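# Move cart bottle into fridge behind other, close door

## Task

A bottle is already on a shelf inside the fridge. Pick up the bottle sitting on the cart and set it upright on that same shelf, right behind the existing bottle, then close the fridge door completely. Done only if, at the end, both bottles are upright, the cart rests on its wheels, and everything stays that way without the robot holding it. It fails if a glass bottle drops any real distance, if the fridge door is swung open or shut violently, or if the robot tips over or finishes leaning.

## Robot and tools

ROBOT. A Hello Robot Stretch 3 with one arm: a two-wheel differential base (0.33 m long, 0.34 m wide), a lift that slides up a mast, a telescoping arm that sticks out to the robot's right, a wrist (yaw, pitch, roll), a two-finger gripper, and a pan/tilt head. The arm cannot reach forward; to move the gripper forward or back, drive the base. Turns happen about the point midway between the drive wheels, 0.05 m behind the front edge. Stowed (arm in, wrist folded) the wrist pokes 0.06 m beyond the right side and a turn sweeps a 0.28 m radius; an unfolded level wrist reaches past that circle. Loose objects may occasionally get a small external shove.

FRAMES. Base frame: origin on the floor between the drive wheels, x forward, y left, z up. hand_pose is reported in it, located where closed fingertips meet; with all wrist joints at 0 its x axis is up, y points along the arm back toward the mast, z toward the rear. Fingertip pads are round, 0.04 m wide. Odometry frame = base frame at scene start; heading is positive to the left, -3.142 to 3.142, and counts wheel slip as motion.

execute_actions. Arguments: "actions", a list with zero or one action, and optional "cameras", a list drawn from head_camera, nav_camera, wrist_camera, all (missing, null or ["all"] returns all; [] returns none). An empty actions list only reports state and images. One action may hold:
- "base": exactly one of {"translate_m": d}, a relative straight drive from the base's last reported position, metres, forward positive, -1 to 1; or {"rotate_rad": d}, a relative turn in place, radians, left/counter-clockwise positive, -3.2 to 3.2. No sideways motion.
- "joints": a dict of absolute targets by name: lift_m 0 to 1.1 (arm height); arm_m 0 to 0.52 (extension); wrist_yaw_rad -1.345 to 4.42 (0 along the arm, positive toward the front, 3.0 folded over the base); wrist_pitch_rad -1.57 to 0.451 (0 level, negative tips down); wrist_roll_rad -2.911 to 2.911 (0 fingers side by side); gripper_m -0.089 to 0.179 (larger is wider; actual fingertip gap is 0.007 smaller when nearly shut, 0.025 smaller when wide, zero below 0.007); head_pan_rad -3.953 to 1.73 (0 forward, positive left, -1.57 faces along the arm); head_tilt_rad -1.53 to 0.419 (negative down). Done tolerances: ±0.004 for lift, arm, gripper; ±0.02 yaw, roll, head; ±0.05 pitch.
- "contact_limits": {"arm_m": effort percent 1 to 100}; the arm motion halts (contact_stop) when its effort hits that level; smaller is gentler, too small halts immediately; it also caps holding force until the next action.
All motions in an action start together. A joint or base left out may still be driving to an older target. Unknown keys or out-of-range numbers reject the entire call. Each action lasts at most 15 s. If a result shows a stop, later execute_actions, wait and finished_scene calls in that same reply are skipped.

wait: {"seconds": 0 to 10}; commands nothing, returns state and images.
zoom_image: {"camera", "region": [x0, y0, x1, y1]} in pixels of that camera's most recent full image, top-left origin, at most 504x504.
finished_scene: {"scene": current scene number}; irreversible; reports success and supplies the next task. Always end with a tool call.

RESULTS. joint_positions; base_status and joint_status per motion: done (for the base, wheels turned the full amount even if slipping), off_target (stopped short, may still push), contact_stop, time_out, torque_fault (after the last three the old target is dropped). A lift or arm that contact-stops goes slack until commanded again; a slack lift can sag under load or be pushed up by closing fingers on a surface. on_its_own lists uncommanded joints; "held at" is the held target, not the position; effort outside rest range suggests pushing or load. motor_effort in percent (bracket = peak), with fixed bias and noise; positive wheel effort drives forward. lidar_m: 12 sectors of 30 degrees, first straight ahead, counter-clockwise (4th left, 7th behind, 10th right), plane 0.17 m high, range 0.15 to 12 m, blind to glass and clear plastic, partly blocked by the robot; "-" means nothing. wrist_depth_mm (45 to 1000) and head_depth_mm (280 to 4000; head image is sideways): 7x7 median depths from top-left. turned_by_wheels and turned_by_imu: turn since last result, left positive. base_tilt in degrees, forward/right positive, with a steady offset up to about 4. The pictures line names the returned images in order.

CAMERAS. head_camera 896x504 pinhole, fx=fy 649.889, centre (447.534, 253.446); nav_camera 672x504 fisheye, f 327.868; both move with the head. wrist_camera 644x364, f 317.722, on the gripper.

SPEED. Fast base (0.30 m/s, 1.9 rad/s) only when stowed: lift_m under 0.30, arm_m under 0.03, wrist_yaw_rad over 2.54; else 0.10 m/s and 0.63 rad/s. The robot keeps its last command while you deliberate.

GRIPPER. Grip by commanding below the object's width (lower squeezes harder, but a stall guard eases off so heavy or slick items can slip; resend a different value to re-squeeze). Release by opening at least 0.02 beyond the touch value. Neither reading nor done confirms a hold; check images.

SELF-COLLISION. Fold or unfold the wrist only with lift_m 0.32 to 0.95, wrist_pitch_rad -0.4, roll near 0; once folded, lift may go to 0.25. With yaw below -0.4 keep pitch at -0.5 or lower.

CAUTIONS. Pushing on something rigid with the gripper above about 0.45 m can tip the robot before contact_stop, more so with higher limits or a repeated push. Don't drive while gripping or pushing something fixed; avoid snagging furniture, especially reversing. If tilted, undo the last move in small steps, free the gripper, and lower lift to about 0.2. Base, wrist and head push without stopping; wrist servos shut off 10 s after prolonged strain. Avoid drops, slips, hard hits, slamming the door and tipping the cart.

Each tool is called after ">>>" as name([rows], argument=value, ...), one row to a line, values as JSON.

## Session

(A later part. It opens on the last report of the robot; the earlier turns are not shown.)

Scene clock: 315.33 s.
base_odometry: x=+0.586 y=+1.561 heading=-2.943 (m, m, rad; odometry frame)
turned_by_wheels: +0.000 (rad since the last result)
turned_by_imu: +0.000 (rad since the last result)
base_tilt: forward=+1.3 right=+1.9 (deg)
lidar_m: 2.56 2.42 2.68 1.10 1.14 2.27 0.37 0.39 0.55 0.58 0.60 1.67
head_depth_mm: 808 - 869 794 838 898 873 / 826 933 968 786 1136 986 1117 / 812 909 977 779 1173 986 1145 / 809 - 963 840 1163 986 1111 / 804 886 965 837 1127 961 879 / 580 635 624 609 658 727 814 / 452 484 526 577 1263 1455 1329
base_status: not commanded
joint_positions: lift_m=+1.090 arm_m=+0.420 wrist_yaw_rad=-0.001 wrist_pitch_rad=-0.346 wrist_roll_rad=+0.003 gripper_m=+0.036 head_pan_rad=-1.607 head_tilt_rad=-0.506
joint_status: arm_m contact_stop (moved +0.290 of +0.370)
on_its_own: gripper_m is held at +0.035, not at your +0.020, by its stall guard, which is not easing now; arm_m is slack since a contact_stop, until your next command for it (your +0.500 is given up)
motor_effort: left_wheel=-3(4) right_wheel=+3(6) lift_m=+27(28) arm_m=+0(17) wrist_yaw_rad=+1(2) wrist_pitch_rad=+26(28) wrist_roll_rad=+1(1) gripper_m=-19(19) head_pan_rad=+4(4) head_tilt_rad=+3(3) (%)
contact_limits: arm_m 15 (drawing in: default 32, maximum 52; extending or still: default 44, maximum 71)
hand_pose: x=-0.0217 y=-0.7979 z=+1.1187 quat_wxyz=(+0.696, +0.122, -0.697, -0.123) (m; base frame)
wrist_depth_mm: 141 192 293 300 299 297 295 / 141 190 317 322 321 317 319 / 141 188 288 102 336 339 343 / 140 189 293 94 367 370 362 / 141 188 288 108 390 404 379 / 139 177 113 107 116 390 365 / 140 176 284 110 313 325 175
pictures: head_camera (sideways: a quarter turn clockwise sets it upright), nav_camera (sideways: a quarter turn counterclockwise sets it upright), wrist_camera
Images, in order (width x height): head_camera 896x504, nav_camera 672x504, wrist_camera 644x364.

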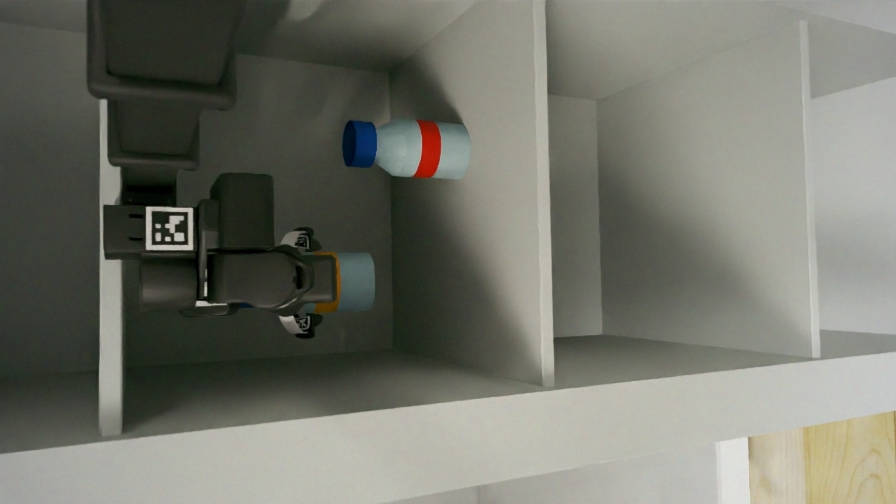

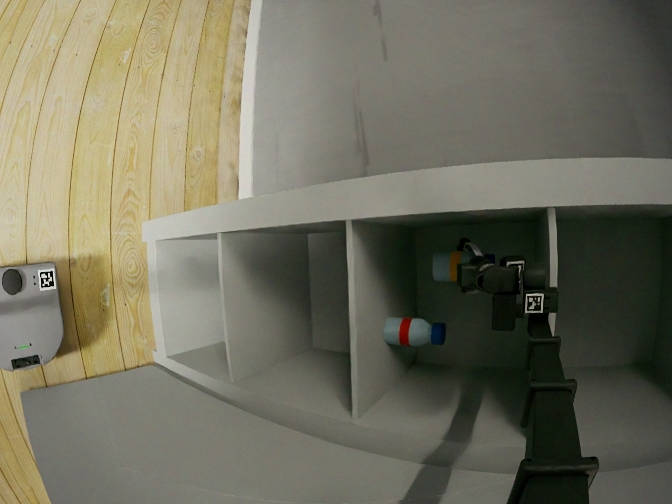

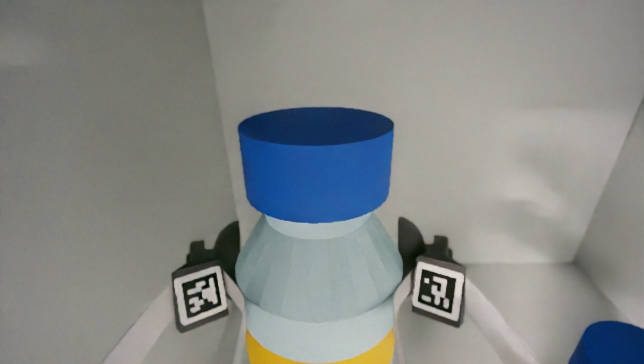

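>>> execute_actions([
  {"joints":{"lift_m":1.055,"arm_m":0.41}},
], cameras=[])

>>> execute_actions([
  {"joints":{"arm_m":0.49},"contact_limits":{"arm_m":15}},
], cameras=["wrist_camera","head_camera"])

Scene clock: 334.10 s.
base_odometry: x=+0.586 y=+1.561 heading=-2.943 (m, m, rad; odometry frame)
turned_by_wheels: +0.000 (rad since the last result)
turned_by_imu: +0.001 (rad since the last result)
base_tilt: forward=+1.2 right=+1.8 (deg)
lidar_m: 2.56 2.43 2.68 1.09 1.15 2.27 0.37 0.39 0.55 0.58 0.60 1.68
head_depth_mm: 807 858 - 796 840 896 878 / 816 883 991 784 1126 986 1119 / 813 873 980 781 1165 985 1142 / 808 872 - 799 1164 987 1113 / 805 883 955 841 1124 954 876 / 578 635 621 610 658 724 811 / 452 483 524 576 1252 1463 1334
base_status: not commanded
joint_positions: lift_m=+1.055 arm_m=+0.410 wrist_yaw_rad=-0.001 wrist_pitch_rad=-0.347 wrist_roll_rad=+0.003 gripper_m=+0.036 head_pan_rad=-1.607 head_tilt_rad=-0.506
joint_status: all done
on_its_own: gripper_m is held at +0.035, not at your +0.020, by its stall guard, which is not easing now
motor_effort: left_wheel=-2(3) right_wheel=+1(3) lift_m=+22(24) arm_m=-5(8) wrist_yaw_rad=+1(1) wrist_pitch_rad=+26(27) wrist_roll_rad=+0(0) gripper_m=-19(19) head_pan_rad=+4(4) head_tilt_rad=+3(3) (%)
hand_pose: x=-0.0217 y=-0.7881 z=+1.0840 quat_wxyz=(+0.696, +0.122, -0.697, -0.123) (m; base frame)
wrist_depth_mm: 141 191 301 305 304 306 304 / 142 191 321 332 327 326 327 / 142 189 289 103 345 350 347 / 141 190 290 94 374 381 365 / 141 191 287 108 403 400 379 / 140 177 113 108 115 340 165 / 140 176 276 109 280 287 154
pictures: none
No camera images: the call's "cameras" was empty. Leave "cameras" out to get every camera's image.

Scene clock: 335.90 s.
base_odometry: x=+0.586 y=+1.561 heading=-2.943 (m, m, rad; odometry frame)
turned_by_wheels: +0.000 (rad since the last result)
turned_by_imu: +0.000 (rad since the last result)
base_tilt: forward=+1.3 right=+1.8 (deg)
lidar_m: 2.57 2.42 2.69 1.09 1.14 2.27 0.37 0.39 0.55 0.58 0.60 1.67
head_depth_mm: 806 859 - 796 837 896 878 / 816 880 997 781 1131 985 1110 / 815 874 972 780 1165 987 1142 / 808 865 987 837 1165 986 1110 / 805 879 949 840 1124 957 879 / 578 634 621 610 658 727 812 / 452 482 525 575 1251 1464 1337
base_status: not commanded
joint_positions: lift_m=+1.055 arm_m=+0.490 wrist_yaw_rad=-0.001 wrist_pitch_rad=-0.347 wrist_roll_rad=+0.003 gripper_m=+0.036 head_pan_rad=-1.607 head_tilt_rad=-0.506
joint_status: all done
on_its_own: gripper_m is held at +0.035, not at your +0.020, by its stall guard, which is not easing now
motor_effort: left_wheel=-1(1) right_wheel=+1(1) lift_m=+22(22) arm_m=+5(4) wrist_yaw_rad=+1(1) wrist_pitch_rad=+26(26) wrist_roll_rad=+0(1) gripper_m=-19(19) head_pan_rad=+5(4) head_tilt_rad=+3(3) (%)
contact_limits: arm_m 15 (drawing in: default 32, maximum 52; extending or still: default 44, maximum 71)
hand_pose: x=-0.0217 y=-0.8675 z=+1.0840 quat_wxyz=(+0.696, +0.122, -0.697, -0.123) (m; base frame)
wrist_depth_mm: 137 187 235 237 238 235 233 / 138 187 255 253 255 252 251 / 138 186 266 103 265 270 270 / 137 186 283 94 290 294 291 / 137 185 282 108 312 317 319 / 137 172 113 107 115 340 338 / 137 172 275 110 279 288 287
pictures: head_camera (sideways: a quarter turn clockwise sets it upright), wrist_camera
Images, in order (width x height): head_camera 896x504, wrist_camera 644x364.

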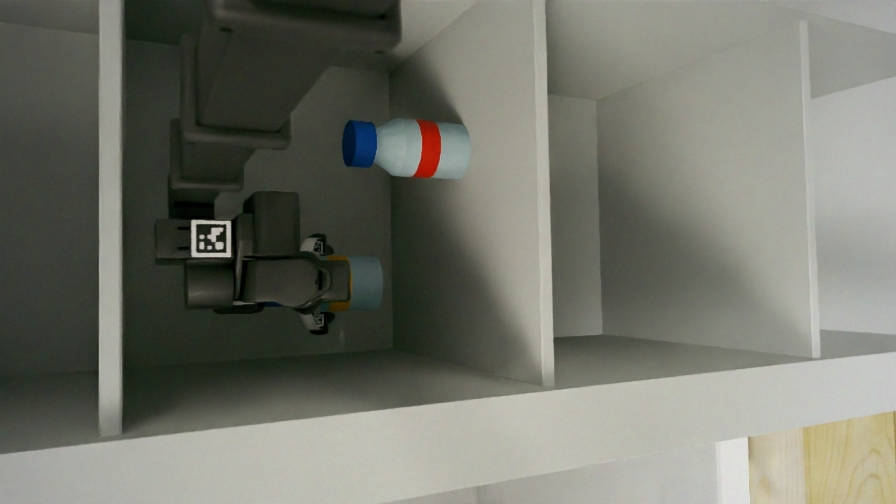

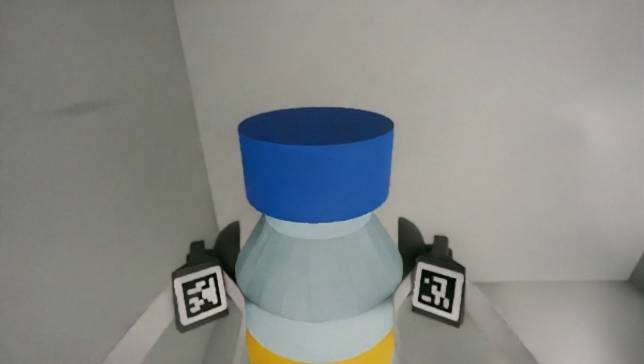

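>>> execute_actions([
  {"joints":{"arm_m":0.52,"wrist_yaw_rad":-0.45}},
], cameras=["wrist_camera","head_camera"])

Scene clock: 344.27 s.
base_odometry: x=+0.586 y=+1.561 heading=-2.943 (m, m, rad; odometry frame)
turned_by_wheels: +0.000 (rad since the last result)
turned_by_imu: +0.001 (rad since the last result)
base_tilt: forward=+1.4 right=+1.8 (deg)
lidar_m: 2.56 2.42 2.69 1.09 1.15 2.27 0.37 0.38 0.55 0.58 0.60 1.68
head_depth_mm: 810 860 - 796 837 897 877 / 818 880 979 783 1134 986 1113 / 813 880 943 782 1171 982 1139 / 805 - 990 839 1160 986 1111 / 805 885 968 841 1127 955 874 / 578 636 623 609 659 728 814 / 451 484 526 577 1255 1461 1339
base_status: not commanded
joint_positions: lift_m=+1.055 arm_m=+0.520 wrist_yaw_rad=-0.447 wrist_pitch_rad=-0.347 wrist_roll_rad=+0.003 gripper_m=+0.036 head_pan_rad=-1.607 head_tilt_rad=-0.506
joint_status: all done
on_its_own: gripper_m is held at +0.035, not at your +0.020, by its stall guard, which is not easing now
motor_effort: left_wheel=-2(1) right_wheel=+1(2) lift_m=+21(21) arm_m=+5(5) wrist_yaw_rad=-2(5) wrist_pitch_rad=+26(26) wrist_roll_rad=+0(0) gripper_m=-19(19) head_pan_rad=+4(4) head_tilt_rad=+2(3) (%)
hand_pose: x=-0.1221 y=-0.8746 z=+1.0840 quat_wxyz=(+0.651, -0.035, -0.707, -0.274) (m; base frame)
wrist_depth_mm: 180 196 215 241 276 282 225 / 190 206 229 260 298 295 231 / 200 218 237 103 322 305 238 / 211 230 249 94 351 313 246 / 224 249 266 108 375 326 253 / 238 260 113 107 116 325 258 / 254 273 277 109 279 290 257
pictures: head_camera (sideways: a quarter turn clockwise sets it upright), wrist_camera
Images, in order (width x height): head_camera 896x504, wrist_camera 644x364.

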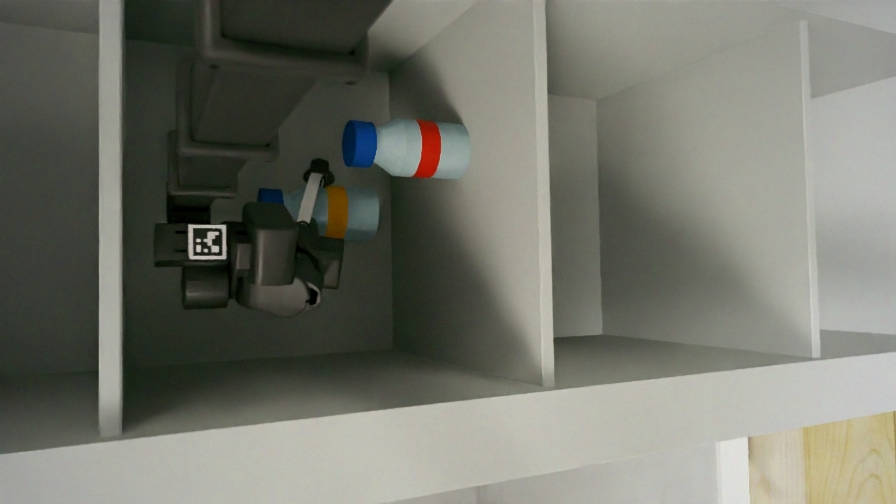

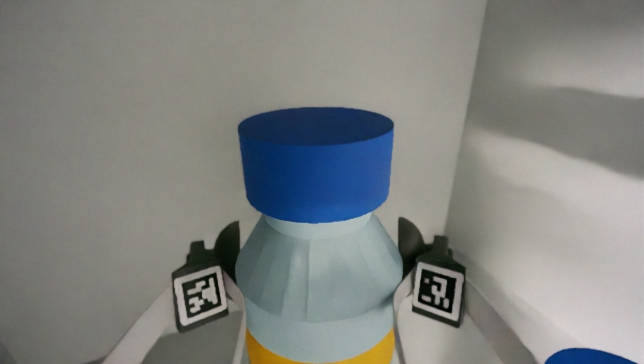

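>>> execute_actions([
  {"joints":{"wrist_yaw_rad":-0.25,"wrist_pitch_rad":-0.32}},
], cameras=[])

>>> execute_actions([
  {"joints":{"lift_m":1.0}},
], cameras=["wrist_camera","head_camera"])

Scene clock: 362.00 s.
base_odometry: x=+0.586 y=+1.561 heading=-2.943 (m, m, rad; odometry frame)
turned_by_wheels: +0.000 (rad since the last result)
turned_by_imu: +0.001 (rad since the last result)
base_tilt: forward=+1.2 right=+1.8 (deg)
lidar_m: 2.56 2.42 2.69 1.10 1.15 2.27 0.37 0.38 0.55 0.58 0.60 1.67
head_depth_mm: 809 860 - 795 836 897 880 / 814 879 980 785 1134 989 1112 / 813 877 972 776 1174 986 1145 / 809 - 830 840 1159 984 1118 / 803 888 970 841 1126 960 876 / 578 636 622 608 657 726 813 / 451 482 524 576 1254 1464 1333
base_status: not commanded
joint_positions: lift_m=+1.055 arm_m=+0.520 wrist_yaw_rad=-0.253 wrist_pitch_rad=-0.364 wrist_roll_rad=+0.003 gripper_m=+0.036 head_pan_rad=-1.607 head_tilt_rad=-0.506
joint_status: all done
on_its_own: gripper_m is held at +0.035, not at your +0.020, by its stall guard, which is not easing now
motor_effort: left_wheel=-1(2) right_wheel=+1(3) lift_m=+22(22) arm_m=+5(5) wrist_yaw_rad=+3(5) wrist_pitch_rad=+25(26) wrist_roll_rad=+0(1) gripper_m=-19(19) head_pan_rad=+4(4) head_tilt_rad=+3(2) (%)
hand_pose: x=-0.0792 y=-0.8881 z=+1.0799 quat_wxyz=(+0.673, +0.039, -0.707, -0.215) (m; base frame)
wrist_depth_mm: 186 194 207 219 233 253 261 / 197 206 221 234 254 271 279 / 209 223 230 103 273 298 282 / 222 237 248 94 298 323 289 / 218 259 265 108 318 363 295 / 216 278 113 108 116 336 301 / 211 274 270 109 273 280 281
pictures: none
No camera images: the call's "cameras" was empty. Leave "cameras" out to get every camera's image.

Scene clock: 363.33 s.
base_odometry: x=+0.586 y=+1.561 heading=-2.943 (m, m, rad; odometry frame)
turned_by_wheels: +0.000 (rad since the last result)
turned_by_imu: +0.000 (rad since the last result)
base_tilt: forward=+1.3 right=+1.8 (deg)
lidar_m: 2.56 2.42 2.69 1.09 1.15 2.26 0.37 0.39 0.55 0.58 0.60 1.68
head_depth_mm: 810 862 864 - 886 896 876 / 812 901 - 764 1129 983 1117 / 811 890 994 780 1167 988 1141 / 808 883 - 839 1160 983 1115 / 804 889 963 838 1125 954 872 / 579 635 623 608 659 727 812 / 453 483 526 577 1252 1463 1331
base_status: not commanded
joint_positions: lift_m=+1.000 arm_m=+0.520 wrist_yaw_rad=-0.253 wrist_pitch_rad=-0.366 wrist_roll_rad=+0.003 gripper_m=+0.036 head_pan_rad=-1.607 head_tilt_rad=-0.506
joint_status: all done
on_its_own: gripper_m is held at +0.035, not at your +0.020, by its stall guard, which is not easing now
motor_effort: left_wheel=-1(1) right_wheel=+1(1) lift_m=+21(22) arm_m=+4(5) wrist_yaw_rad=+3(2) wrist_pitch_rad=+26(26) wrist_roll_rad=+0(0) gripper_m=-20(19) head_pan_rad=+4(5) head_tilt_rad=+3(3) (%)
hand_pose: x=-0.0792 y=-0.8880 z=+1.0246 quat_wxyz=(+0.673, +0.040, -0.707, -0.216) (m; base frame)
wrist_depth_mm: 186 194 205 220 235 251 264 / 198 207 221 236 253 271 278 / 207 222 230 103 271 299 280 / 223 237 249 94 300 329 286 / 219 258 266 108 313 324 293 / 216 267 114 107 115 265 261 / 212 228 212 109 216 226 221
pictures: head_camera (sideways: a quarter turn clockwise sets it upright), wrist_camera
Images, in order (width x height): head_camera 896x504, wrist_camera 644x364.

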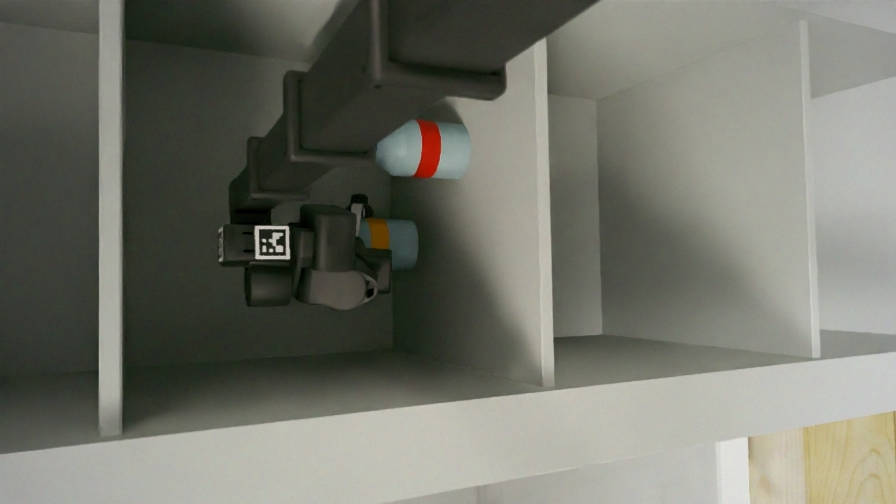

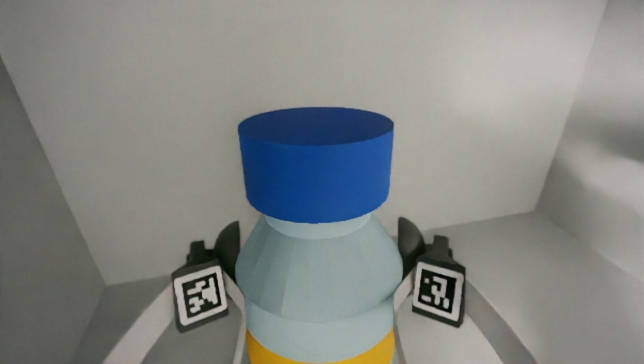

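>>> execute_actions([
  {"joints":{"lift_m":0.978}},
], cameras=["wrist_camera","head_camera"])

Scene clock: 367.93 s.
base_odometry: x=+0.586 y=+1.561 heading=-2.943 (m, m, rad; odometry frame)
turned_by_wheels: +0.000 (rad since the last result)
turned_by_imu: +0.001 (rad since the last result)
base_tilt: forward=+1.3 right=+1.9 (deg)
lidar_m: 2.56 2.42 2.69 1.10 1.15 2.27 0.37 0.39 0.55 0.58 0.60 1.67
head_depth_mm: 806 859 866 - - 899 880 / 817 901 954 752 1160 983 1114 / 812 895 - 780 1166 986 1143 / 809 890 - 838 1168 985 1116 / 807 888 963 836 1131 953 878 / 578 636 622 609 657 728 812 / 452 483 525 576 1246 1455 1340
base_status: not commanded
joint_positions: lift_m=+0.978 arm_m=+0.520 wrist_yaw_rad=-0.253 wrist_pitch_rad=-0.366 wrist_roll_rad=+0.003 gripper_m=+0.036 head_pan_rad=-1.607 head_tilt_rad=-0.506
joint_status: all done
on_its_own: gripper_m is held at +0.035, not at your +0.020, by its stall guard, which is not easing now
motor_effort: left_wheel=+0(1) right_wheel=+0(1) lift_m=+22(23) arm_m=+5(5) wrist_yaw_rad=+3(3) wrist_pitch_rad=+26(26) wrist_roll_rad=+0(0) gripper_m=-19(19) head_pan_rad=+5(5) head_tilt_rad=+3(3) (%)
hand_pose: x=-0.0792 y=-0.8879 z=+1.0025 quat_wxyz=(+0.673, +0.040, -0.707, -0.216) (m; base frame)
wrist_depth_mm: 186 195 206 220 237 250 260 / 198 208 220 236 252 274 274 / 209 221 231 103 271 297 286 / 222 237 247 94 298 329 288 / 221 257 265 108 294 287 271 / 218 243 113 107 116 236 235 / 197 203 191 110 193 198 198
pictures: head_camera (sideways: a quarter turn clockwise sets it upright), wrist_camera
Images, in order (width x height): head_camera 896x504, wrist_camera 644x364.

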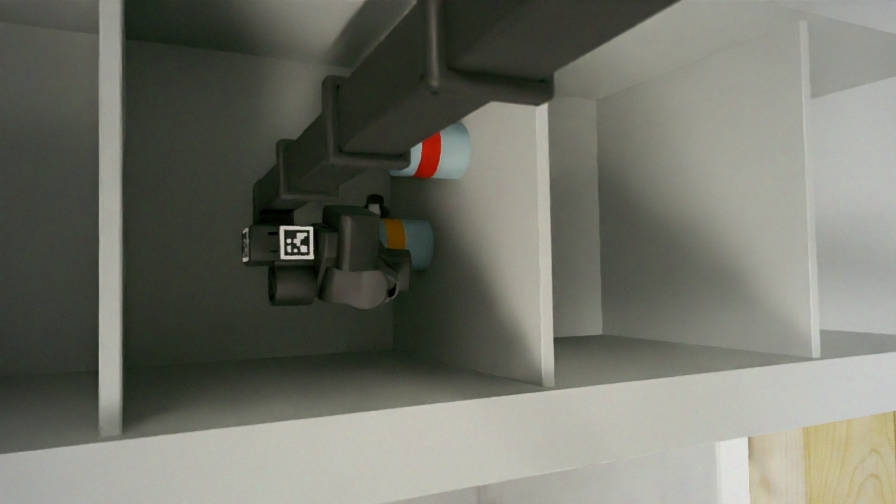

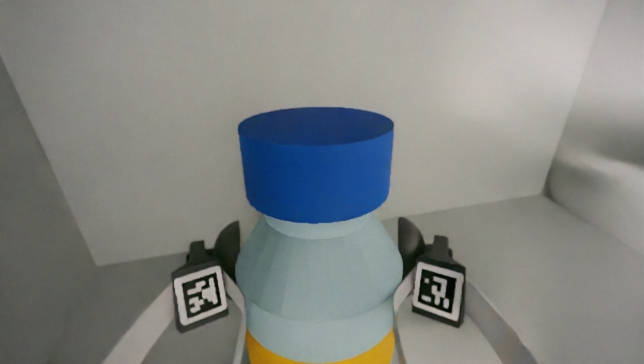

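>>> execute_actions([
  {"joints":{"lift_m":0.955}},
], cameras=["wrist_camera","head_camera"])

Scene clock: 371.23 s.
base_odometry: x=+0.586 y=+1.561 heading=-2.943 (m, m, rad; odometry frame)
turned_by_wheels: +0.000 (rad since the last result)
turned_by_imu: +0.001 (rad since the last result)
base_tilt: forward=+1.3 right=+1.6 (deg)
lidar_m: 2.56 2.42 2.69 1.09 1.15 2.26 0.37 0.38 0.55 0.58 0.60 1.68
head_depth_mm: 809 861 872 823 - 926 877 / 817 902 969 - 1153 987 1113 / 810 896 957 796 1172 985 1140 / 808 893 - 798 1160 987 1116 / 806 890 964 841 1121 952 876 / 576 633 621 608 658 727 810 / 452 485 527 578 1251 1455 1343
base_status: not commanded
joint_positions: lift_m=+0.955 arm_m=+0.520 wrist_yaw_rad=-0.253 wrist_pitch_rad=-0.304 wrist_roll_rad=+0.003 gripper_m=+0.036 head_pan_rad=-1.607 head_tilt_rad=-0.506
joint_status: all done
on_its_own: gripper_m is held at +0.035, not at your +0.020, by its stall guard, which is not easing now
motor_effort: left_wheel=+0(1) right_wheel=-2(2) lift_m=+15(21) arm_m=+5(5) wrist_yaw_rad=+2(2) wrist_pitch_rad=-9(26) wrist_roll_rad=+1(0) gripper_m=-20(19) head_pan_rad=+5(4) head_tilt_rad=+3(3) (%)
hand_pose: x=-0.0808 y=-0.8944 z=+0.9944 quat_wxyz=(+0.679, +0.018, -0.707, -0.195) (m; base frame)
wrist_depth_mm: 187 196 207 222 235 251 263 / 198 206 219 234 250 272 277 / 208 219 227 99 268 293 282 / 217 233 241 94 289 318 288 / 219 248 254 107 294 296 274 / 219 239 113 106 115 235 229 / 197 199 185 110 188 194 192
pictures: head_camera (sideways: a quarter turn clockwise sets it upright), wrist_camera
Images, in order (width x height): head_camera 896x504, wrist_camera 644x364.

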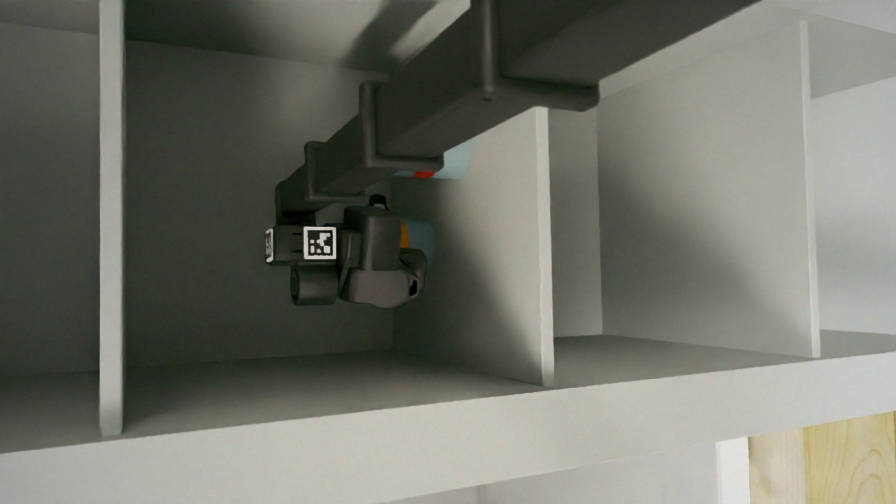

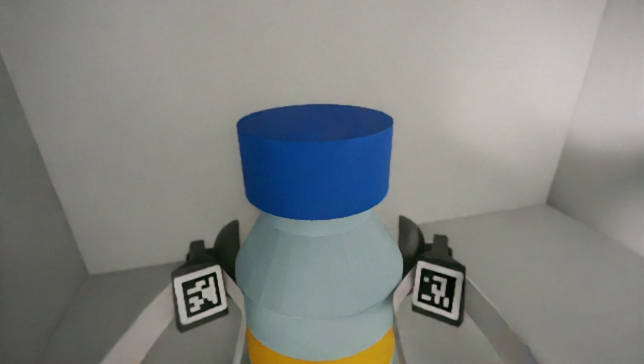

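>>> execute_actions([
  {"joints":{"gripper_m":0.105,"lift_m":0.962}},
], cameras=[])

>>> execute_actions([
  {"joints":{"arm_m":0.3}},
], cameras=[])

>>> execute_actions([
  {"base":{"translate_m":-0.06},"joints":{"gripper_m":0.14,"wrist_yaw_rad":-0.4,"wrist_pitch_rad":-0.3,"arm_m":0.28}},
])

Scene clock: 380.63 s.
base_odometry: x=+0.586 y=+1.561 heading=-2.943 (m, m, rad; odometry frame)
turned_by_wheels: +0.000 (rad since the last result)
turned_by_imu: +0.001 (rad since the last result)
base_tilt: forward=+1.4 right=+1.8 (deg)
lidar_m: 2.56 2.42 2.69 1.09 1.15 2.27 0.37 0.38 0.55 0.58 0.60 1.67
head_depth_mm: 805 862 869 825 - 902 878 / 815 899 971 - 1130 986 1123 / 810 893 942 795 1172 987 1144 / 809 896 - 794 1165 990 1116 / 809 886 963 844 1123 957 873 / 578 635 621 611 659 727 814 / 453 484 524 576 1251 1467 1340
base_status: not commanded
joint_positions: lift_m=+0.962 arm_m=+0.520 wrist_yaw_rad=-0.252 wrist_pitch_rad=-0.333 wrist_roll_rad=+0.003 gripper_m=+0.105 head_pan_rad=-1.607 head_tilt_rad=-0.506
joint_status: all done
motor_effort: left_wheel=-1(2) right_wheel=+1(2) lift_m=+25(26) arm_m=+4(5) wrist_yaw_rad=+1(3) wrist_pitch_rad=+8(9) wrist_roll_rad=+1(1) gripper_m=+0(81) head_pan_rad=+5(4) head_tilt_rad=+3(3) (%)
hand_pose: x=-0.0798 y=-0.8916 z=+0.9940 quat_wxyz=(+0.676, +0.029, -0.707, -0.204) (m; base frame)
wrist_depth_mm: 186 196 207 220 235 250 262 / 196 206 221 234 253 270 276 / 208 222 226 95 270 293 284 / 220 236 244 94 296 325 287 / 218 251 258 108 284 283 270 / 217 241 117 107 126 234 226 / 196 189 184 112 186 187 190
pictures: none
No camera images: the call's "cameras" was empty. Leave "cameras" out to get every camera's image.

Scene clock: 383.50 s.
base_odometry: x=+0.586 y=+1.561 heading=-2.943 (m, m, rad; odometry frame)
turned_by_wheels: +0.000 (rad since the last result)
turned_by_imu: +0.000 (rad since the last result)
base_tilt: forward=+1.2 right=+1.9 (deg)
lidar_m: 2.56 2.42 2.69 1.09 1.14 2.27 0.37 0.38 0.55 0.59 0.60 1.68
head_depth_mm: 806 861 869 873 - 900 878 / 814 899 970 - 1167 984 1112 / 813 899 957 - 1172 991 1140 / 808 892 949 - 1166 987 1115 / 803 889 966 841 1129 958 877 / 579 638 622 609 658 726 813 / 453 483 526 577 1248 1460 1326
base_status: not commanded
joint_positions: lift_m=+0.962 arm_m=+0.300 wrist_yaw_rad=-0.248 wrist_pitch_rad=-0.334 wrist_roll_rad=+0.003 gripper_m=+0.105 head_pan_rad=-1.607 head_tilt_rad=-0.506
joint_status: all done
motor_effort: left_wheel=-1(1) right_wheel=+1(4) lift_m=+24(24) arm_m=-5(5) wrist_yaw_rad=-2(6) wrist_pitch_rad=+8(8) wrist_roll_rad=+1(0) gripper_m=+0(2) head_pan_rad=+4(4) head_tilt_rad=+3(3) (%)
hand_pose: x=-0.0790 y=-0.6723 z=+0.9938 quat_wxyz=(+0.677, +0.031, -0.707, -0.203) (m; base frame)
wrist_depth_mm: 261 370 392 416 443 352 265 / 253 388 406 445 223 347 270 / 245 413 417 468 226 374 276 / 237 359 340 361 236 353 282 / 230 294 293 289 257 284 266 / 219 240 234 232 230 232 227 / 196 190 196 194 194 189 190
pictures: none
No camera images: the call's "cameras" was empty. Leave "cameras" out to get every camera's image.

Scene clock: 385.03 s.
base_odometry: x=+0.645 y=+1.573 heading=-2.943 (m, m, rad; odometry frame)
turned_by_wheels: +0.000 (rad since the last result)
turned_by_imu: +0.000 (rad since the last result)
base_tilt: forward=+1.4 right=+1.6 (deg)
lidar_m: 2.62 2.48 2.71 1.08 1.21 2.21 0.31 0.32 0.46 0.60 0.60 1.67
head_depth_mm: 662 705 711 677 - 782 835 / 815 885 939 - 1042 956 985 / 810 895 961 - 1175 988 1114 / 806 893 956 - 1172 985 1117 / 804 887 956 842 1157 985 1112 / 791 865 934 796 815 898 853 / 565 597 589 589 644 707 852
base_status: done
joint_positions: lift_m=+0.962 arm_m=+0.280 wrist_yaw_rad=-0.397 wrist_pitch_rad=-0.321 wrist_roll_rad=+0.003 gripper_m=+0.140 head_pan_rad=-1.607 head_tilt_rad=-0.506
joint_status: all done
motor_effort: left_wheel=-1(5) right_wheel=+2(5) lift_m=+24(24) arm_m=-5(6) wrist_yaw_rad=-2(3) wrist_pitch_rad=+12(11) wrist_roll_rad=+1(1) gripper_m=+0(81) head_pan_rad=+5(5) head_tilt_rad=+3(3) (%)
hand_pose: x=-0.1127 y=-0.6425 z=+0.9970 quat_wxyz=(+0.661, -0.027, -0.707, -0.249) (m; base frame)
wrist_depth_mm: 351 382 416 450 320 231 180 / 365 387 429 461 331 238 183 / 381 285 448 470 349 246 189 / 391 304 350 349 349 253 193 / 305 307 285 271 296 251 199 / 242 - 240 238 235 - 202 / 208 193 199 198 198 190 196
pictures: head_camera (sideways: a quarter turn clockwise sets it upright), nav_camera (sideways: a quarter turn counterclockwise sets it upright), wrist_camera
Images, in order (width x height): head_camera 896x504, nav_camera 672x504, wrist_camera 644x364.

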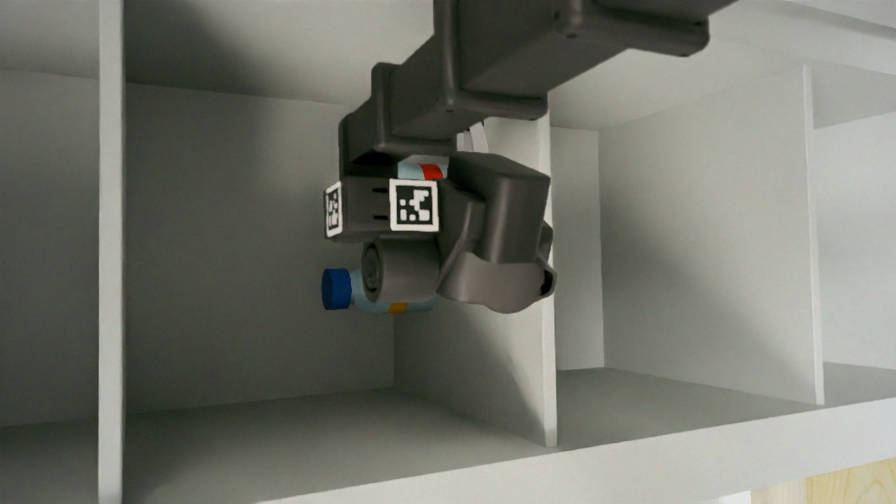

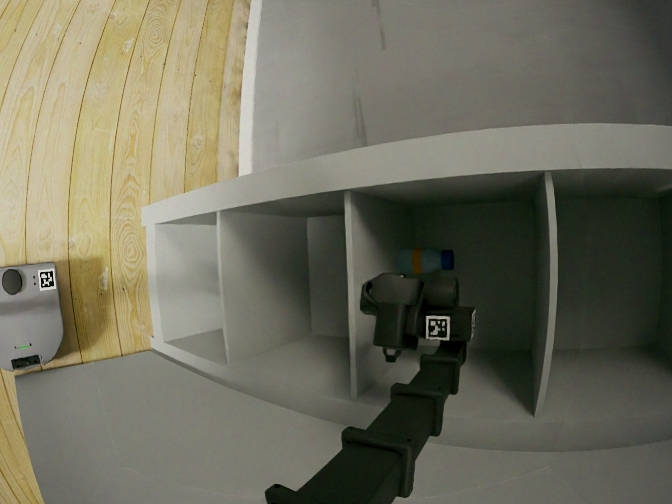

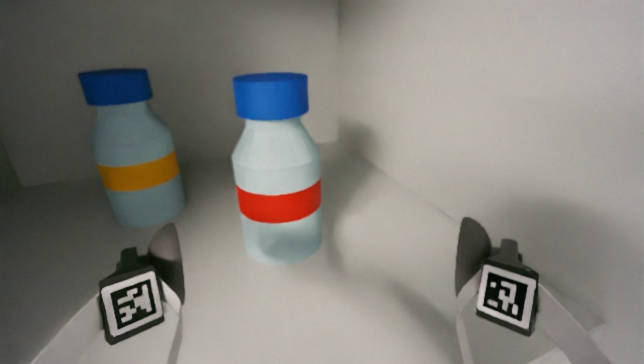

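>>> execute_actions([
  {"joints":{"arm_m":0.39,"gripper_m":0.12}},
], cameras=["wrist_camera"])

Scene clock: 394.20 s.
base_odometry: x=+0.645 y=+1.573 heading=-2.943 (m, m, rad; odometry frame)
turned_by_wheels: +0.000 (rad since the last result)
turned_by_imu: +0.001 (rad since the last result)
base_tilt: forward=+1.3 right=+1.7 (deg)
lidar_m: 2.62 2.48 2.70 1.08 1.21 2.20 0.31 0.32 0.46 0.60 0.60 1.67
head_depth_mm: 662 704 712 - - 779 839 / 814 890 933 - 995 953 984 / 813 897 940 754 1163 987 1117 / 807 888 946 753 1156 989 1118 / 804 890 956 818 1149 986 1117 / 793 865 937 795 815 895 852 / 565 597 589 590 640 708 851
base_status: not commanded
joint_positions: lift_m=+0.962 arm_m=+0.390 wrist_yaw_rad=-0.398 wrist_pitch_rad=-0.320 wrist_roll_rad=+0.003 gripper_m=+0.120 head_pan_rad=-1.607 head_tilt_rad=-0.506
joint_status: all done
motor_effort: left_wheel=-1(2) right_wheel=+2(1) lift_m=+24(24) arm_m=+5(5) wrist_yaw_rad=-1(2) wrist_pitch_rad=+11(12) wrist_roll_rad=+0(0) gripper_m=+0(75) head_pan_rad=+4(4) head_tilt_rad=+3(3) (%)
hand_pose: x=-0.1128 y=-0.7518 z=+0.9971 quat_wxyz=(+0.661, -0.027, -0.707, -0.249) (m; base frame)
wrist_depth_mm: 274 295 323 355 327 234 182 / 281 306 339 370 333 239 187 / 182 199 364 123 309 251 191 / 302 201 371 136 330 259 197 / 284 207 298 136 150 257 202 / 241 216 239 144 218 239 208 / 206 193 198 159 189 190 193
pictures: wrist_camera
Images, in order (width x height): wrist_camera 644x364.

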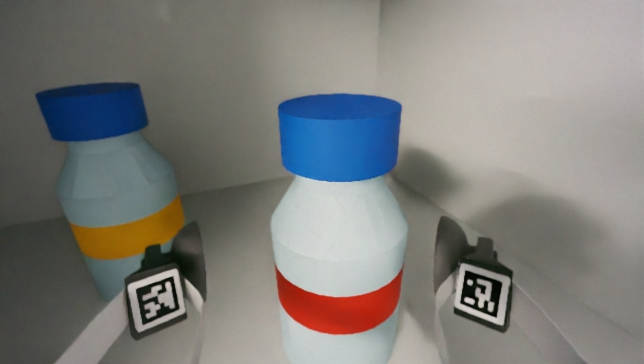

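>>> execute_actions([
  {"joints":{"arm_m":0.415}},
], cameras=[])

>>> execute_actions([
  {"joints":{"gripper_m":0.02}},
], cameras=["wrist_camera"])

>>> execute_actions([
  {"joints":{"arm_m":0.395,"lift_m":0.972}},
], cameras=[])

>>> execute_actions([
  {"base":{"translate_m":0.11}},
])

Scene clock: 401.37 s.
base_odometry: x=+0.645 y=+1.573 heading=-2.943 (m, m, rad; odometry frame)
turned_by_wheels: +0.000 (rad since the last result)
turned_by_imu: +0.001 (rad since the last result)
base_tilt: forward=+1.2 right=+1.8 (deg)
lidar_m: 2.62 2.49 2.70 1.08 1.21 2.21 0.31 0.32 0.46 0.60 0.60 1.67
head_depth_mm: 661 706 712 674 - 776 837 / 815 891 938 - 1001 957 983 / 810 896 941 753 1167 986 1118 / 808 891 936 755 1158 988 1114 / 806 887 957 796 1159 988 1116 / 796 864 934 795 816 897 852 / 564 599 588 589 641 707 852
base_status: not commanded
joint_positions: lift_m=+0.962 arm_m=+0.415 wrist_yaw_rad=-0.402 wrist_pitch_rad=-0.320 wrist_roll_rad=+0.003 gripper_m=+0.120 head_pan_rad=-1.607 head_tilt_rad=-0.506
joint_status: all done
motor_effort: left_wheel=-2(1) right_wheel=+2(2) lift_m=+24(25) arm_m=+6(6) wrist_yaw_rad=+2(2) wrist_pitch_rad=+11(12) wrist_roll_rad=+0(0) gripper_m=-1(0) head_pan_rad=+4(4) head_tilt_rad=+3(3) (%)
hand_pose: x=-0.1137 y=-0.7764 z=+0.9971 quat_wxyz=(+0.661, -0.029, -0.707, -0.250) (m; base frame)
wrist_depth_mm: 253 277 299 333 324 234 184 / 265 285 321 358 338 240 188 / 156 186 337 117 115 247 193 / 170 184 355 110 109 256 198 / 176 181 298 123 122 257 201 / 232 187 238 120 118 239 208 / 207 192 198 130 133 188 192
pictures: none
No camera images: the call's "cameras" was empty. Leave "cameras" out to get every camera's image.

Scene clock: 402.87 s.
base_odometry: x=+0.645 y=+1.573 heading=-2.943 (m, m, rad; odometry frame)
turned_by_wheels: +0.000 (rad since the last result)
turned_by_imu: +0.000 (rad since the last result)
base_tilt: forward=+1.3 right=+1.9 (deg)
lidar_m: 2.62 2.48 2.70 1.08 1.21 2.21 0.31 0.32 0.46 0.60 0.60 1.67
head_depth_mm: 659 704 710 674 - 778 837 / 812 888 939 - 1000 955 987 / 808 893 941 766 1168 986 1118 / 805 891 940 754 1158 987 1113 / 804 882 953 793 1154 987 1116 / 793 866 937 795 814 896 848 / 565 599 591 590 642 709 851
base_status: not commanded
joint_positions: lift_m=+0.962 arm_m=+0.415 wrist_yaw_rad=-0.406 wrist_pitch_rad=-0.320 wrist_roll_rad=+0.003 gripper_m=+0.021 head_pan_rad=-1.607 head_tilt_rad=-0.506
joint_status: all done
motor_effort: left_wheel=-5(5) right_wheel=+8(13) lift_m=+24(24) arm_m=+4(6) wrist_yaw_rad=+6(14) wrist_pitch_rad=+12(12) wrist_roll_rad=+0(0) gripper_m=-23(97) head_pan_rad=+4(5) head_tilt_rad=+3(3) (%)
hand_pose: x=-0.1146 y=-0.7761 z=+0.9970 quat_wxyz=(+0.660, -0.030, -0.707, -0.252) (m; base frame)
wrist_depth_mm: 254 274 303 333 323 232 183 / 265 287 319 355 336 241 186 / 156 202 330 104 319 247 191 / 168 184 351 103 345 255 195 / 173 184 285 116 292 265 201 / 230 194 122 114 124 233 206 / 199 197 190 123 190 196 192
pictures: wrist_camera
Images, in order (width x height): wrist_camera 644x364.

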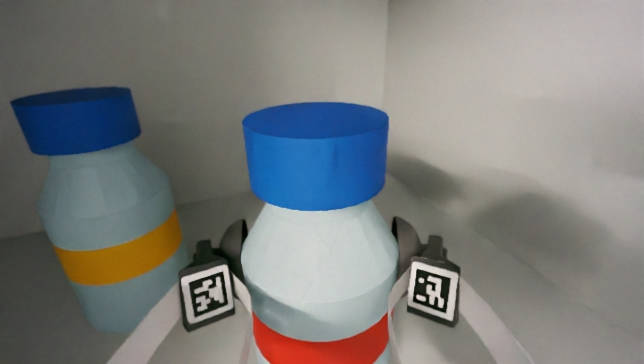

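Scene clock: 403.90 s.
base_odometry: x=+0.645 y=+1.573 heading=-2.943 (m, m, rad; odometry frame)
turned_by_wheels: +0.000 (rad since the last result)
turned_by_imu: +0.000 (rad since the last result)
base_tilt: forward=+1.2 right=+1.9 (deg)
lidar_m: 2.62 2.48 2.71 1.08 1.20 2.20 0.31 0.32 0.46 0.60 0.60 1.67
head_depth_mm: 660 705 707 - - 776 837 / 815 887 930 - 956 957 988 / 809 895 944 755 1166 987 1122 / 805 888 937 751 1157 981 1108 / 804 888 950 794 1157 991 1111 / 795 860 936 795 812 897 855 / 563 599 589 590 644 708 853
base_status: not commanded
joint_positions: lift_m=+0.972 arm_m=+0.395 wrist_yaw_rad=-0.402 wrist_pitch_rad=-0.352 wrist_roll_rad=+0.003 gripper_m=+0.027 head_pan_rad=-1.607 head_tilt_rad=-0.506
joint_status: all done
on_its_own: gripper_m is held at +0.026, not at your +0.020, by its stall guard, which is still easing
motor_effort: left_wheel=-3(4) right_wheel=+3(7) lift_m=+28(27) arm_m=-5(4) wrist_yaw_rad=+3(6) wrist_pitch_rad=+29(29) wrist_roll_rad=+0(0) gripper_m=-12(23) head_pan_rad=+4(4) head_tilt_rad=+3(2) (%)
hand_pose: x=-0.1125 y=-0.7539 z=+0.9995 quat_wxyz=(+0.657, -0.018, -0.708, -0.261) (m; base frame)
wrist_depth_mm: 268 290 319 351 324 233 182 / 276 302 336 373 339 241 187 / 177 203 348 102 334 249 193 / 193 198 360 105 337 257 197 / 284 206 282 117 291 263 203 / 241 220 122 115 124 231 210 / 199 201 189 123 190 195 194
pictures: none
No camera images: the call's "cameras" was empty. Leave "cameras" out to get every camera's image.

Scene clock: 406.13 s.
base_odometry: x=+0.537 y=+1.551 heading=-2.943 (m, m, rad; odometry frame)
turned_by_wheels: +0.000 (rad since the last result)
turned_by_imu: +0.000 (rad since the last result)
base_tilt: forward=+1.4 right=+1.8 (deg)
lidar_m: 2.51 2.38 2.68 1.11 1.11 2.32 0.42 0.44 0.62 0.58 1.19 1.67
head_depth_mm: 820 895 948 - - 952 982 / 818 905 964 - 1177 990 1142 / 814 897 944 752 1169 987 1142 / 809 891 938 748 1161 985 1117 / 757 869 893 715 682 784 854 / 455 487 528 580 651 758 1265 / 454 504 1074 1192 1318 1479 1329
base_status: done
joint_positions: lift_m=+0.972 arm_m=+0.395 wrist_yaw_rad=-0.402 wrist_pitch_rad=-0.352 wrist_roll_rad=+0.003 gripper_m=+0.030 head_pan_rad=-1.607 head_tilt_rad=-0.506
joint_status: not commanded
on_its_own: gripper_m is held at +0.029, not at your +0.020, by its stall guard, which is not easing now
motor_effort: left_wheel=-2(2) right_wheel=+1(9) lift_m=+29(28) arm_m=-5(5) wrist_yaw_rad=+2(2) wrist_pitch_rad=+29(29) wrist_roll_rad=+0(1) gripper_m=-19(20) head_pan_rad=+4(4) head_tilt_rad=+2(3) (%)
hand_pose: x=-0.1125 y=-0.7539 z=+0.9995 quat_wxyz=(+0.657, -0.018, -0.708, -0.261) (m; base frame)
wrist_depth_mm: 274 292 326 352 395 344 270 / 279 311 328 383 425 353 276 / 263 327 344 103 459 366 285 / 244 350 340 106 373 355 291 / 229 300 271 117 290 286 280 / 222 239 123 115 125 234 233 / 195 201 190 123 192 197 194
pictures: head_camera (sideways: a quarter turn clockwise sets it upright), nav_camera (sideways: a quarter turn counterclockwise sets it upright), wrist_camera
Images, in order (width x height): head_camera 896x504, nav_camera 672x504, wrist_camera 644x364.

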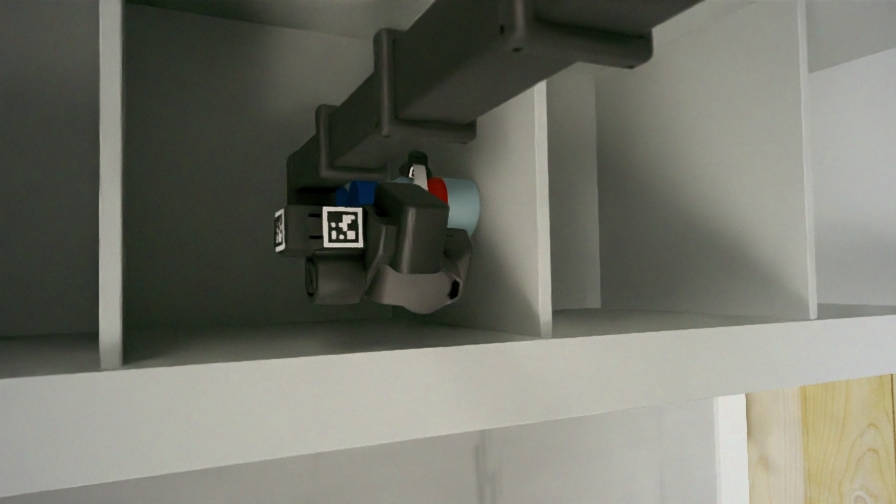

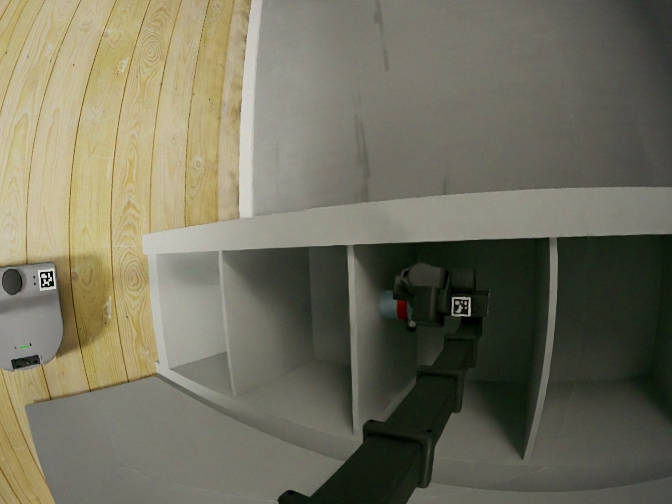

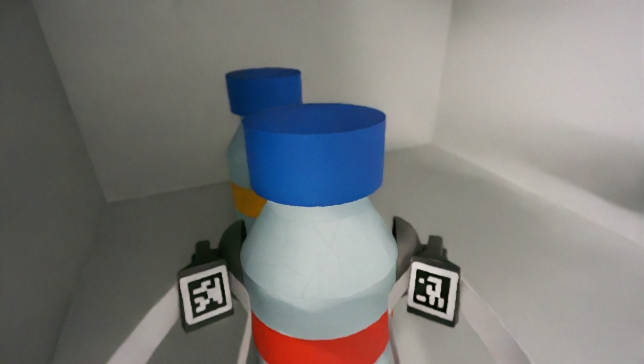

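>>> execute_actions([
  {"joints":{"lift_m":0.96}},
], cameras=[])

>>> execute_actions([
  {"joints":{"gripper_m":0.11}},
], cameras=[])

>>> execute_actions([
  {"joints":{"arm_m":0.0}},
])

Scene clock: 412.77 s.
base_odometry: x=+0.537 y=+1.551 heading=-2.943 (m, m, rad; odometry frame)
turned_by_wheels: +0.000 (rad since the last result)
turned_by_imu: +0.001 (rad since the last result)
base_tilt: forward=+1.3 right=+1.8 (deg)
lidar_m: 2.51 2.38 2.68 1.11 1.10 2.32 0.42 0.44 0.62 0.58 1.19 1.68
head_depth_mm: 822 894 961 925 - 954 985 / 818 902 976 - 1175 987 1140 / 813 896 948 754 1172 986 1143 / 810 895 953 753 1165 987 1118 / 753 874 893 695 685 779 852 / 457 487 531 579 651 762 1269 / 454 503 1075 1192 1312 1464 1336
base_status: not commanded
joint_positions: lift_m=+0.960 arm_m=+0.395 wrist_yaw_rad=-0.402 wrist_pitch_rad=-0.313 wrist_roll_rad=+0.003 gripper_m=+0.030 head_pan_rad=-1.607 head_tilt_rad=-0.506
joint_status: all done
on_its_own: gripper_m is held at +0.029, not at your +0.020, by its stall guard, which is not easing now
motor_effort: left_wheel=+1(1) right_wheel=-1(1) lift_m=+17(23) arm_m=-2(5) wrist_yaw_rad=+2(2) wrist_pitch_rad=+8(29) wrist_roll_rad=+1(0) gripper_m=-20(20) head_pan_rad=+4(4) head_tilt_rad=+3(2) (%)
hand_pose: x=-0.1141 y=-0.7575 z=+0.9971 quat_wxyz=(+0.661, -0.032, -0.707, -0.248) (m; base frame)
wrist_depth_mm: 272 295 320 363 395 347 268 / 281 311 330 380 431 354 276 / 265 329 338 102 447 364 282 / 247 341 249 105 401 358 294 / 231 304 274 117 297 293 279 / 224 243 123 115 124 235 233 / 195 201 193 123 190 194 193
pictures: none
No camera images: the call's "cameras" was empty. Leave "cameras" out to get every camera's image.

Scene clock: 414.20 s.
base_odometry: x=+0.537 y=+1.551 heading=-2.943 (m, m, rad; odometry frame)
turned_by_wheels: +0.000 (rad since the last result)
turned_by_imu: +0.000 (rad since the last result)
base_tilt: forward=+1.2 right=+1.7 (deg)
lidar_m: 2.51 2.38 2.67 1.11 1.10 2.31 0.42 0.44 0.62 0.58 1.19 1.68
head_depth_mm: 822 895 965 924 - 945 986 / 815 901 971 - 1171 984 1145 / 815 896 941 754 1170 989 1146 / 812 893 948 759 1167 987 1118 / 754 870 897 695 682 781 852 / 455 488 529 580 652 758 1266 / 453 502 1068 1186 1310 1468 1336
base_status: not commanded
joint_positions: lift_m=+0.960 arm_m=+0.395 wrist_yaw_rad=-0.402 wrist_pitch_rad=-0.313 wrist_roll_rad=+0.003 gripper_m=+0.110 head_pan_rad=-1.607 head_tilt_rad=-0.506
joint_status: all done
motor_effort: left_wheel=-1(2) right_wheel=+2(3) lift_m=+19(20) arm_m=-2(2) wrist_yaw_rad=+2(3) wrist_pitch_rad=+8(11) wrist_roll_rad=+0(0) gripper_m=+0(80) head_pan_rad=+3(4) head_tilt_rad=+3(3) (%)
hand_pose: x=-0.1141 y=-0.7575 z=+0.9970 quat_wxyz=(+0.661, -0.031, -0.707, -0.248) (m; base frame)
wrist_depth_mm: 274 290 323 356 394 346 273 / 283 308 333 375 430 358 277 / 264 325 341 105 441 368 285 / 249 346 246 102 394 359 289 / 233 302 258 115 295 295 277 / 223 253 176 114 218 237 231 / 201 194 191 121 188 190 194
pictures: none
No camera images: the call's "cameras" was empty. Leave "cameras" out to get every camera's image.

Scene clock: 418.30 s.
base_odometry: x=+0.537 y=+1.551 heading=-2.943 (m, m, rad; odometry frame)
turned_by_wheels: +0.000 (rad since the last result)
turned_by_imu: +0.001 (rad since the last result)
base_tilt: forward=+1.2 right=+1.7 (deg)
lidar_m: 2.51 2.39 2.67 1.11 1.10 2.32 0.42 0.44 0.62 0.58 1.19 1.67
head_depth_mm: 824 897 967 842 960 - - / 818 900 985 842 1179 - - / 816 900 958 755 1169 - - / 813 896 961 795 1166 1017 - / 757 868 902 753 682 785 850 / 456 486 529 580 651 756 1268 / 455 504 1072 1187 1313 1471 1326
base_status: not commanded
joint_positions: lift_m=+0.960 arm_m=+0.001 wrist_yaw_rad=-0.402 wrist_pitch_rad=-0.314 wrist_roll_rad=+0.003 gripper_m=+0.110 head_pan_rad=-1.607 head_tilt_rad=-0.506
joint_status: all done
joint sent to its limit — the command would take arm_m past its lower limit, so that joint was sent only as far as its limit.
motor_effort: left_wheel=-1(1) right_wheel=+2(2) lift_m=+18(19) arm_m=-5(7) wrist_yaw_rad=+2(2) wrist_pitch_rad=+8(8) wrist_roll_rad=+0(0) gripper_m=+0(0) head_pan_rad=+4(4) head_tilt_rad=+3(3) (%)
hand_pose: x=-0.1139 y=-0.3637 z=+0.9967 quat_wxyz=(+0.661, -0.031, -0.707, -0.248) (m; base frame)
wrist_depth_mm: 349 606 665 695 459 376 294 / 327 625 683 723 479 387 298 / 302 566 468 609 500 397 307 / 286 410 415 462 486 418 312 / 298 394 836 902 590 418 320 / 314 373 805 808 632 395 328 / 343 481 667 664 635 488 338
pictures: head_camera (sideways: a quarter turn clockwise sets it upright), nav_camera (sideways: a quarter turn counterclockwise sets it upright), wrist_camera
Images, in order (width x height): head_camera 896x504, nav_camera 672x504, wrist_camera 644x364.

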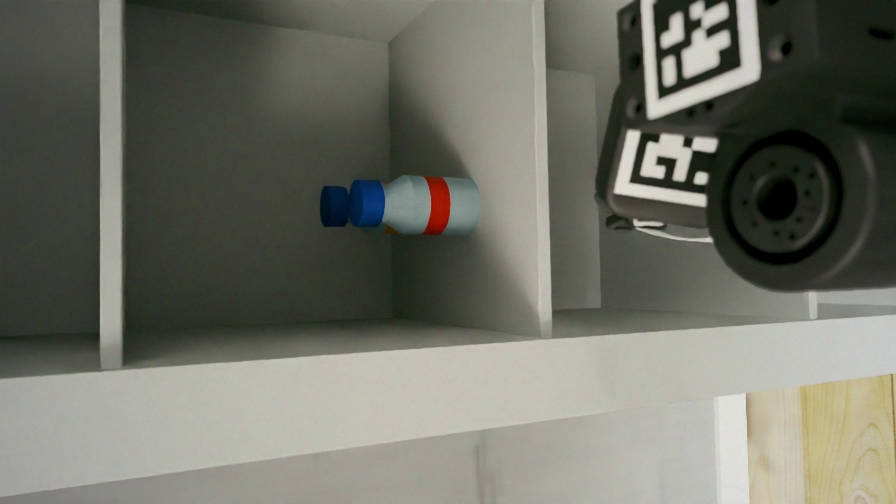

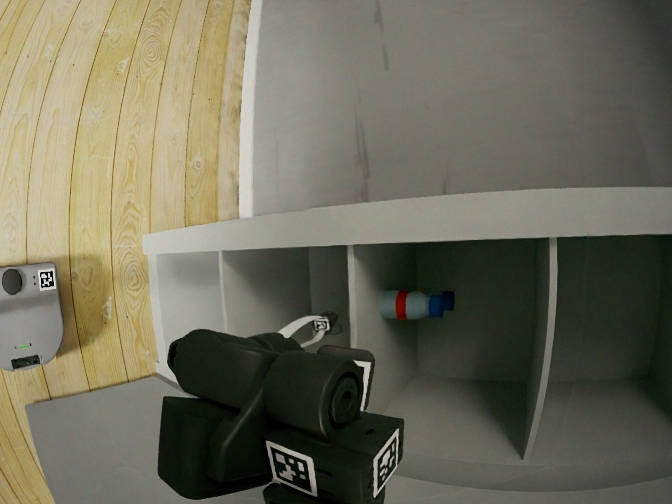

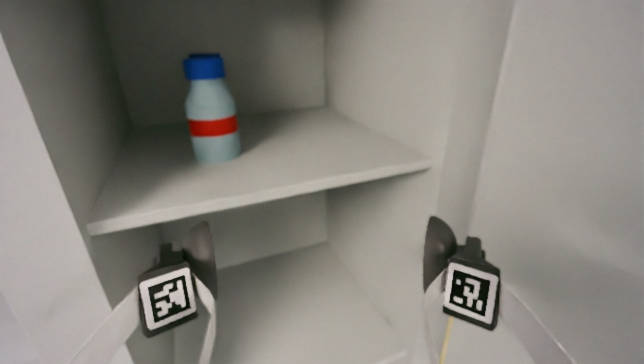

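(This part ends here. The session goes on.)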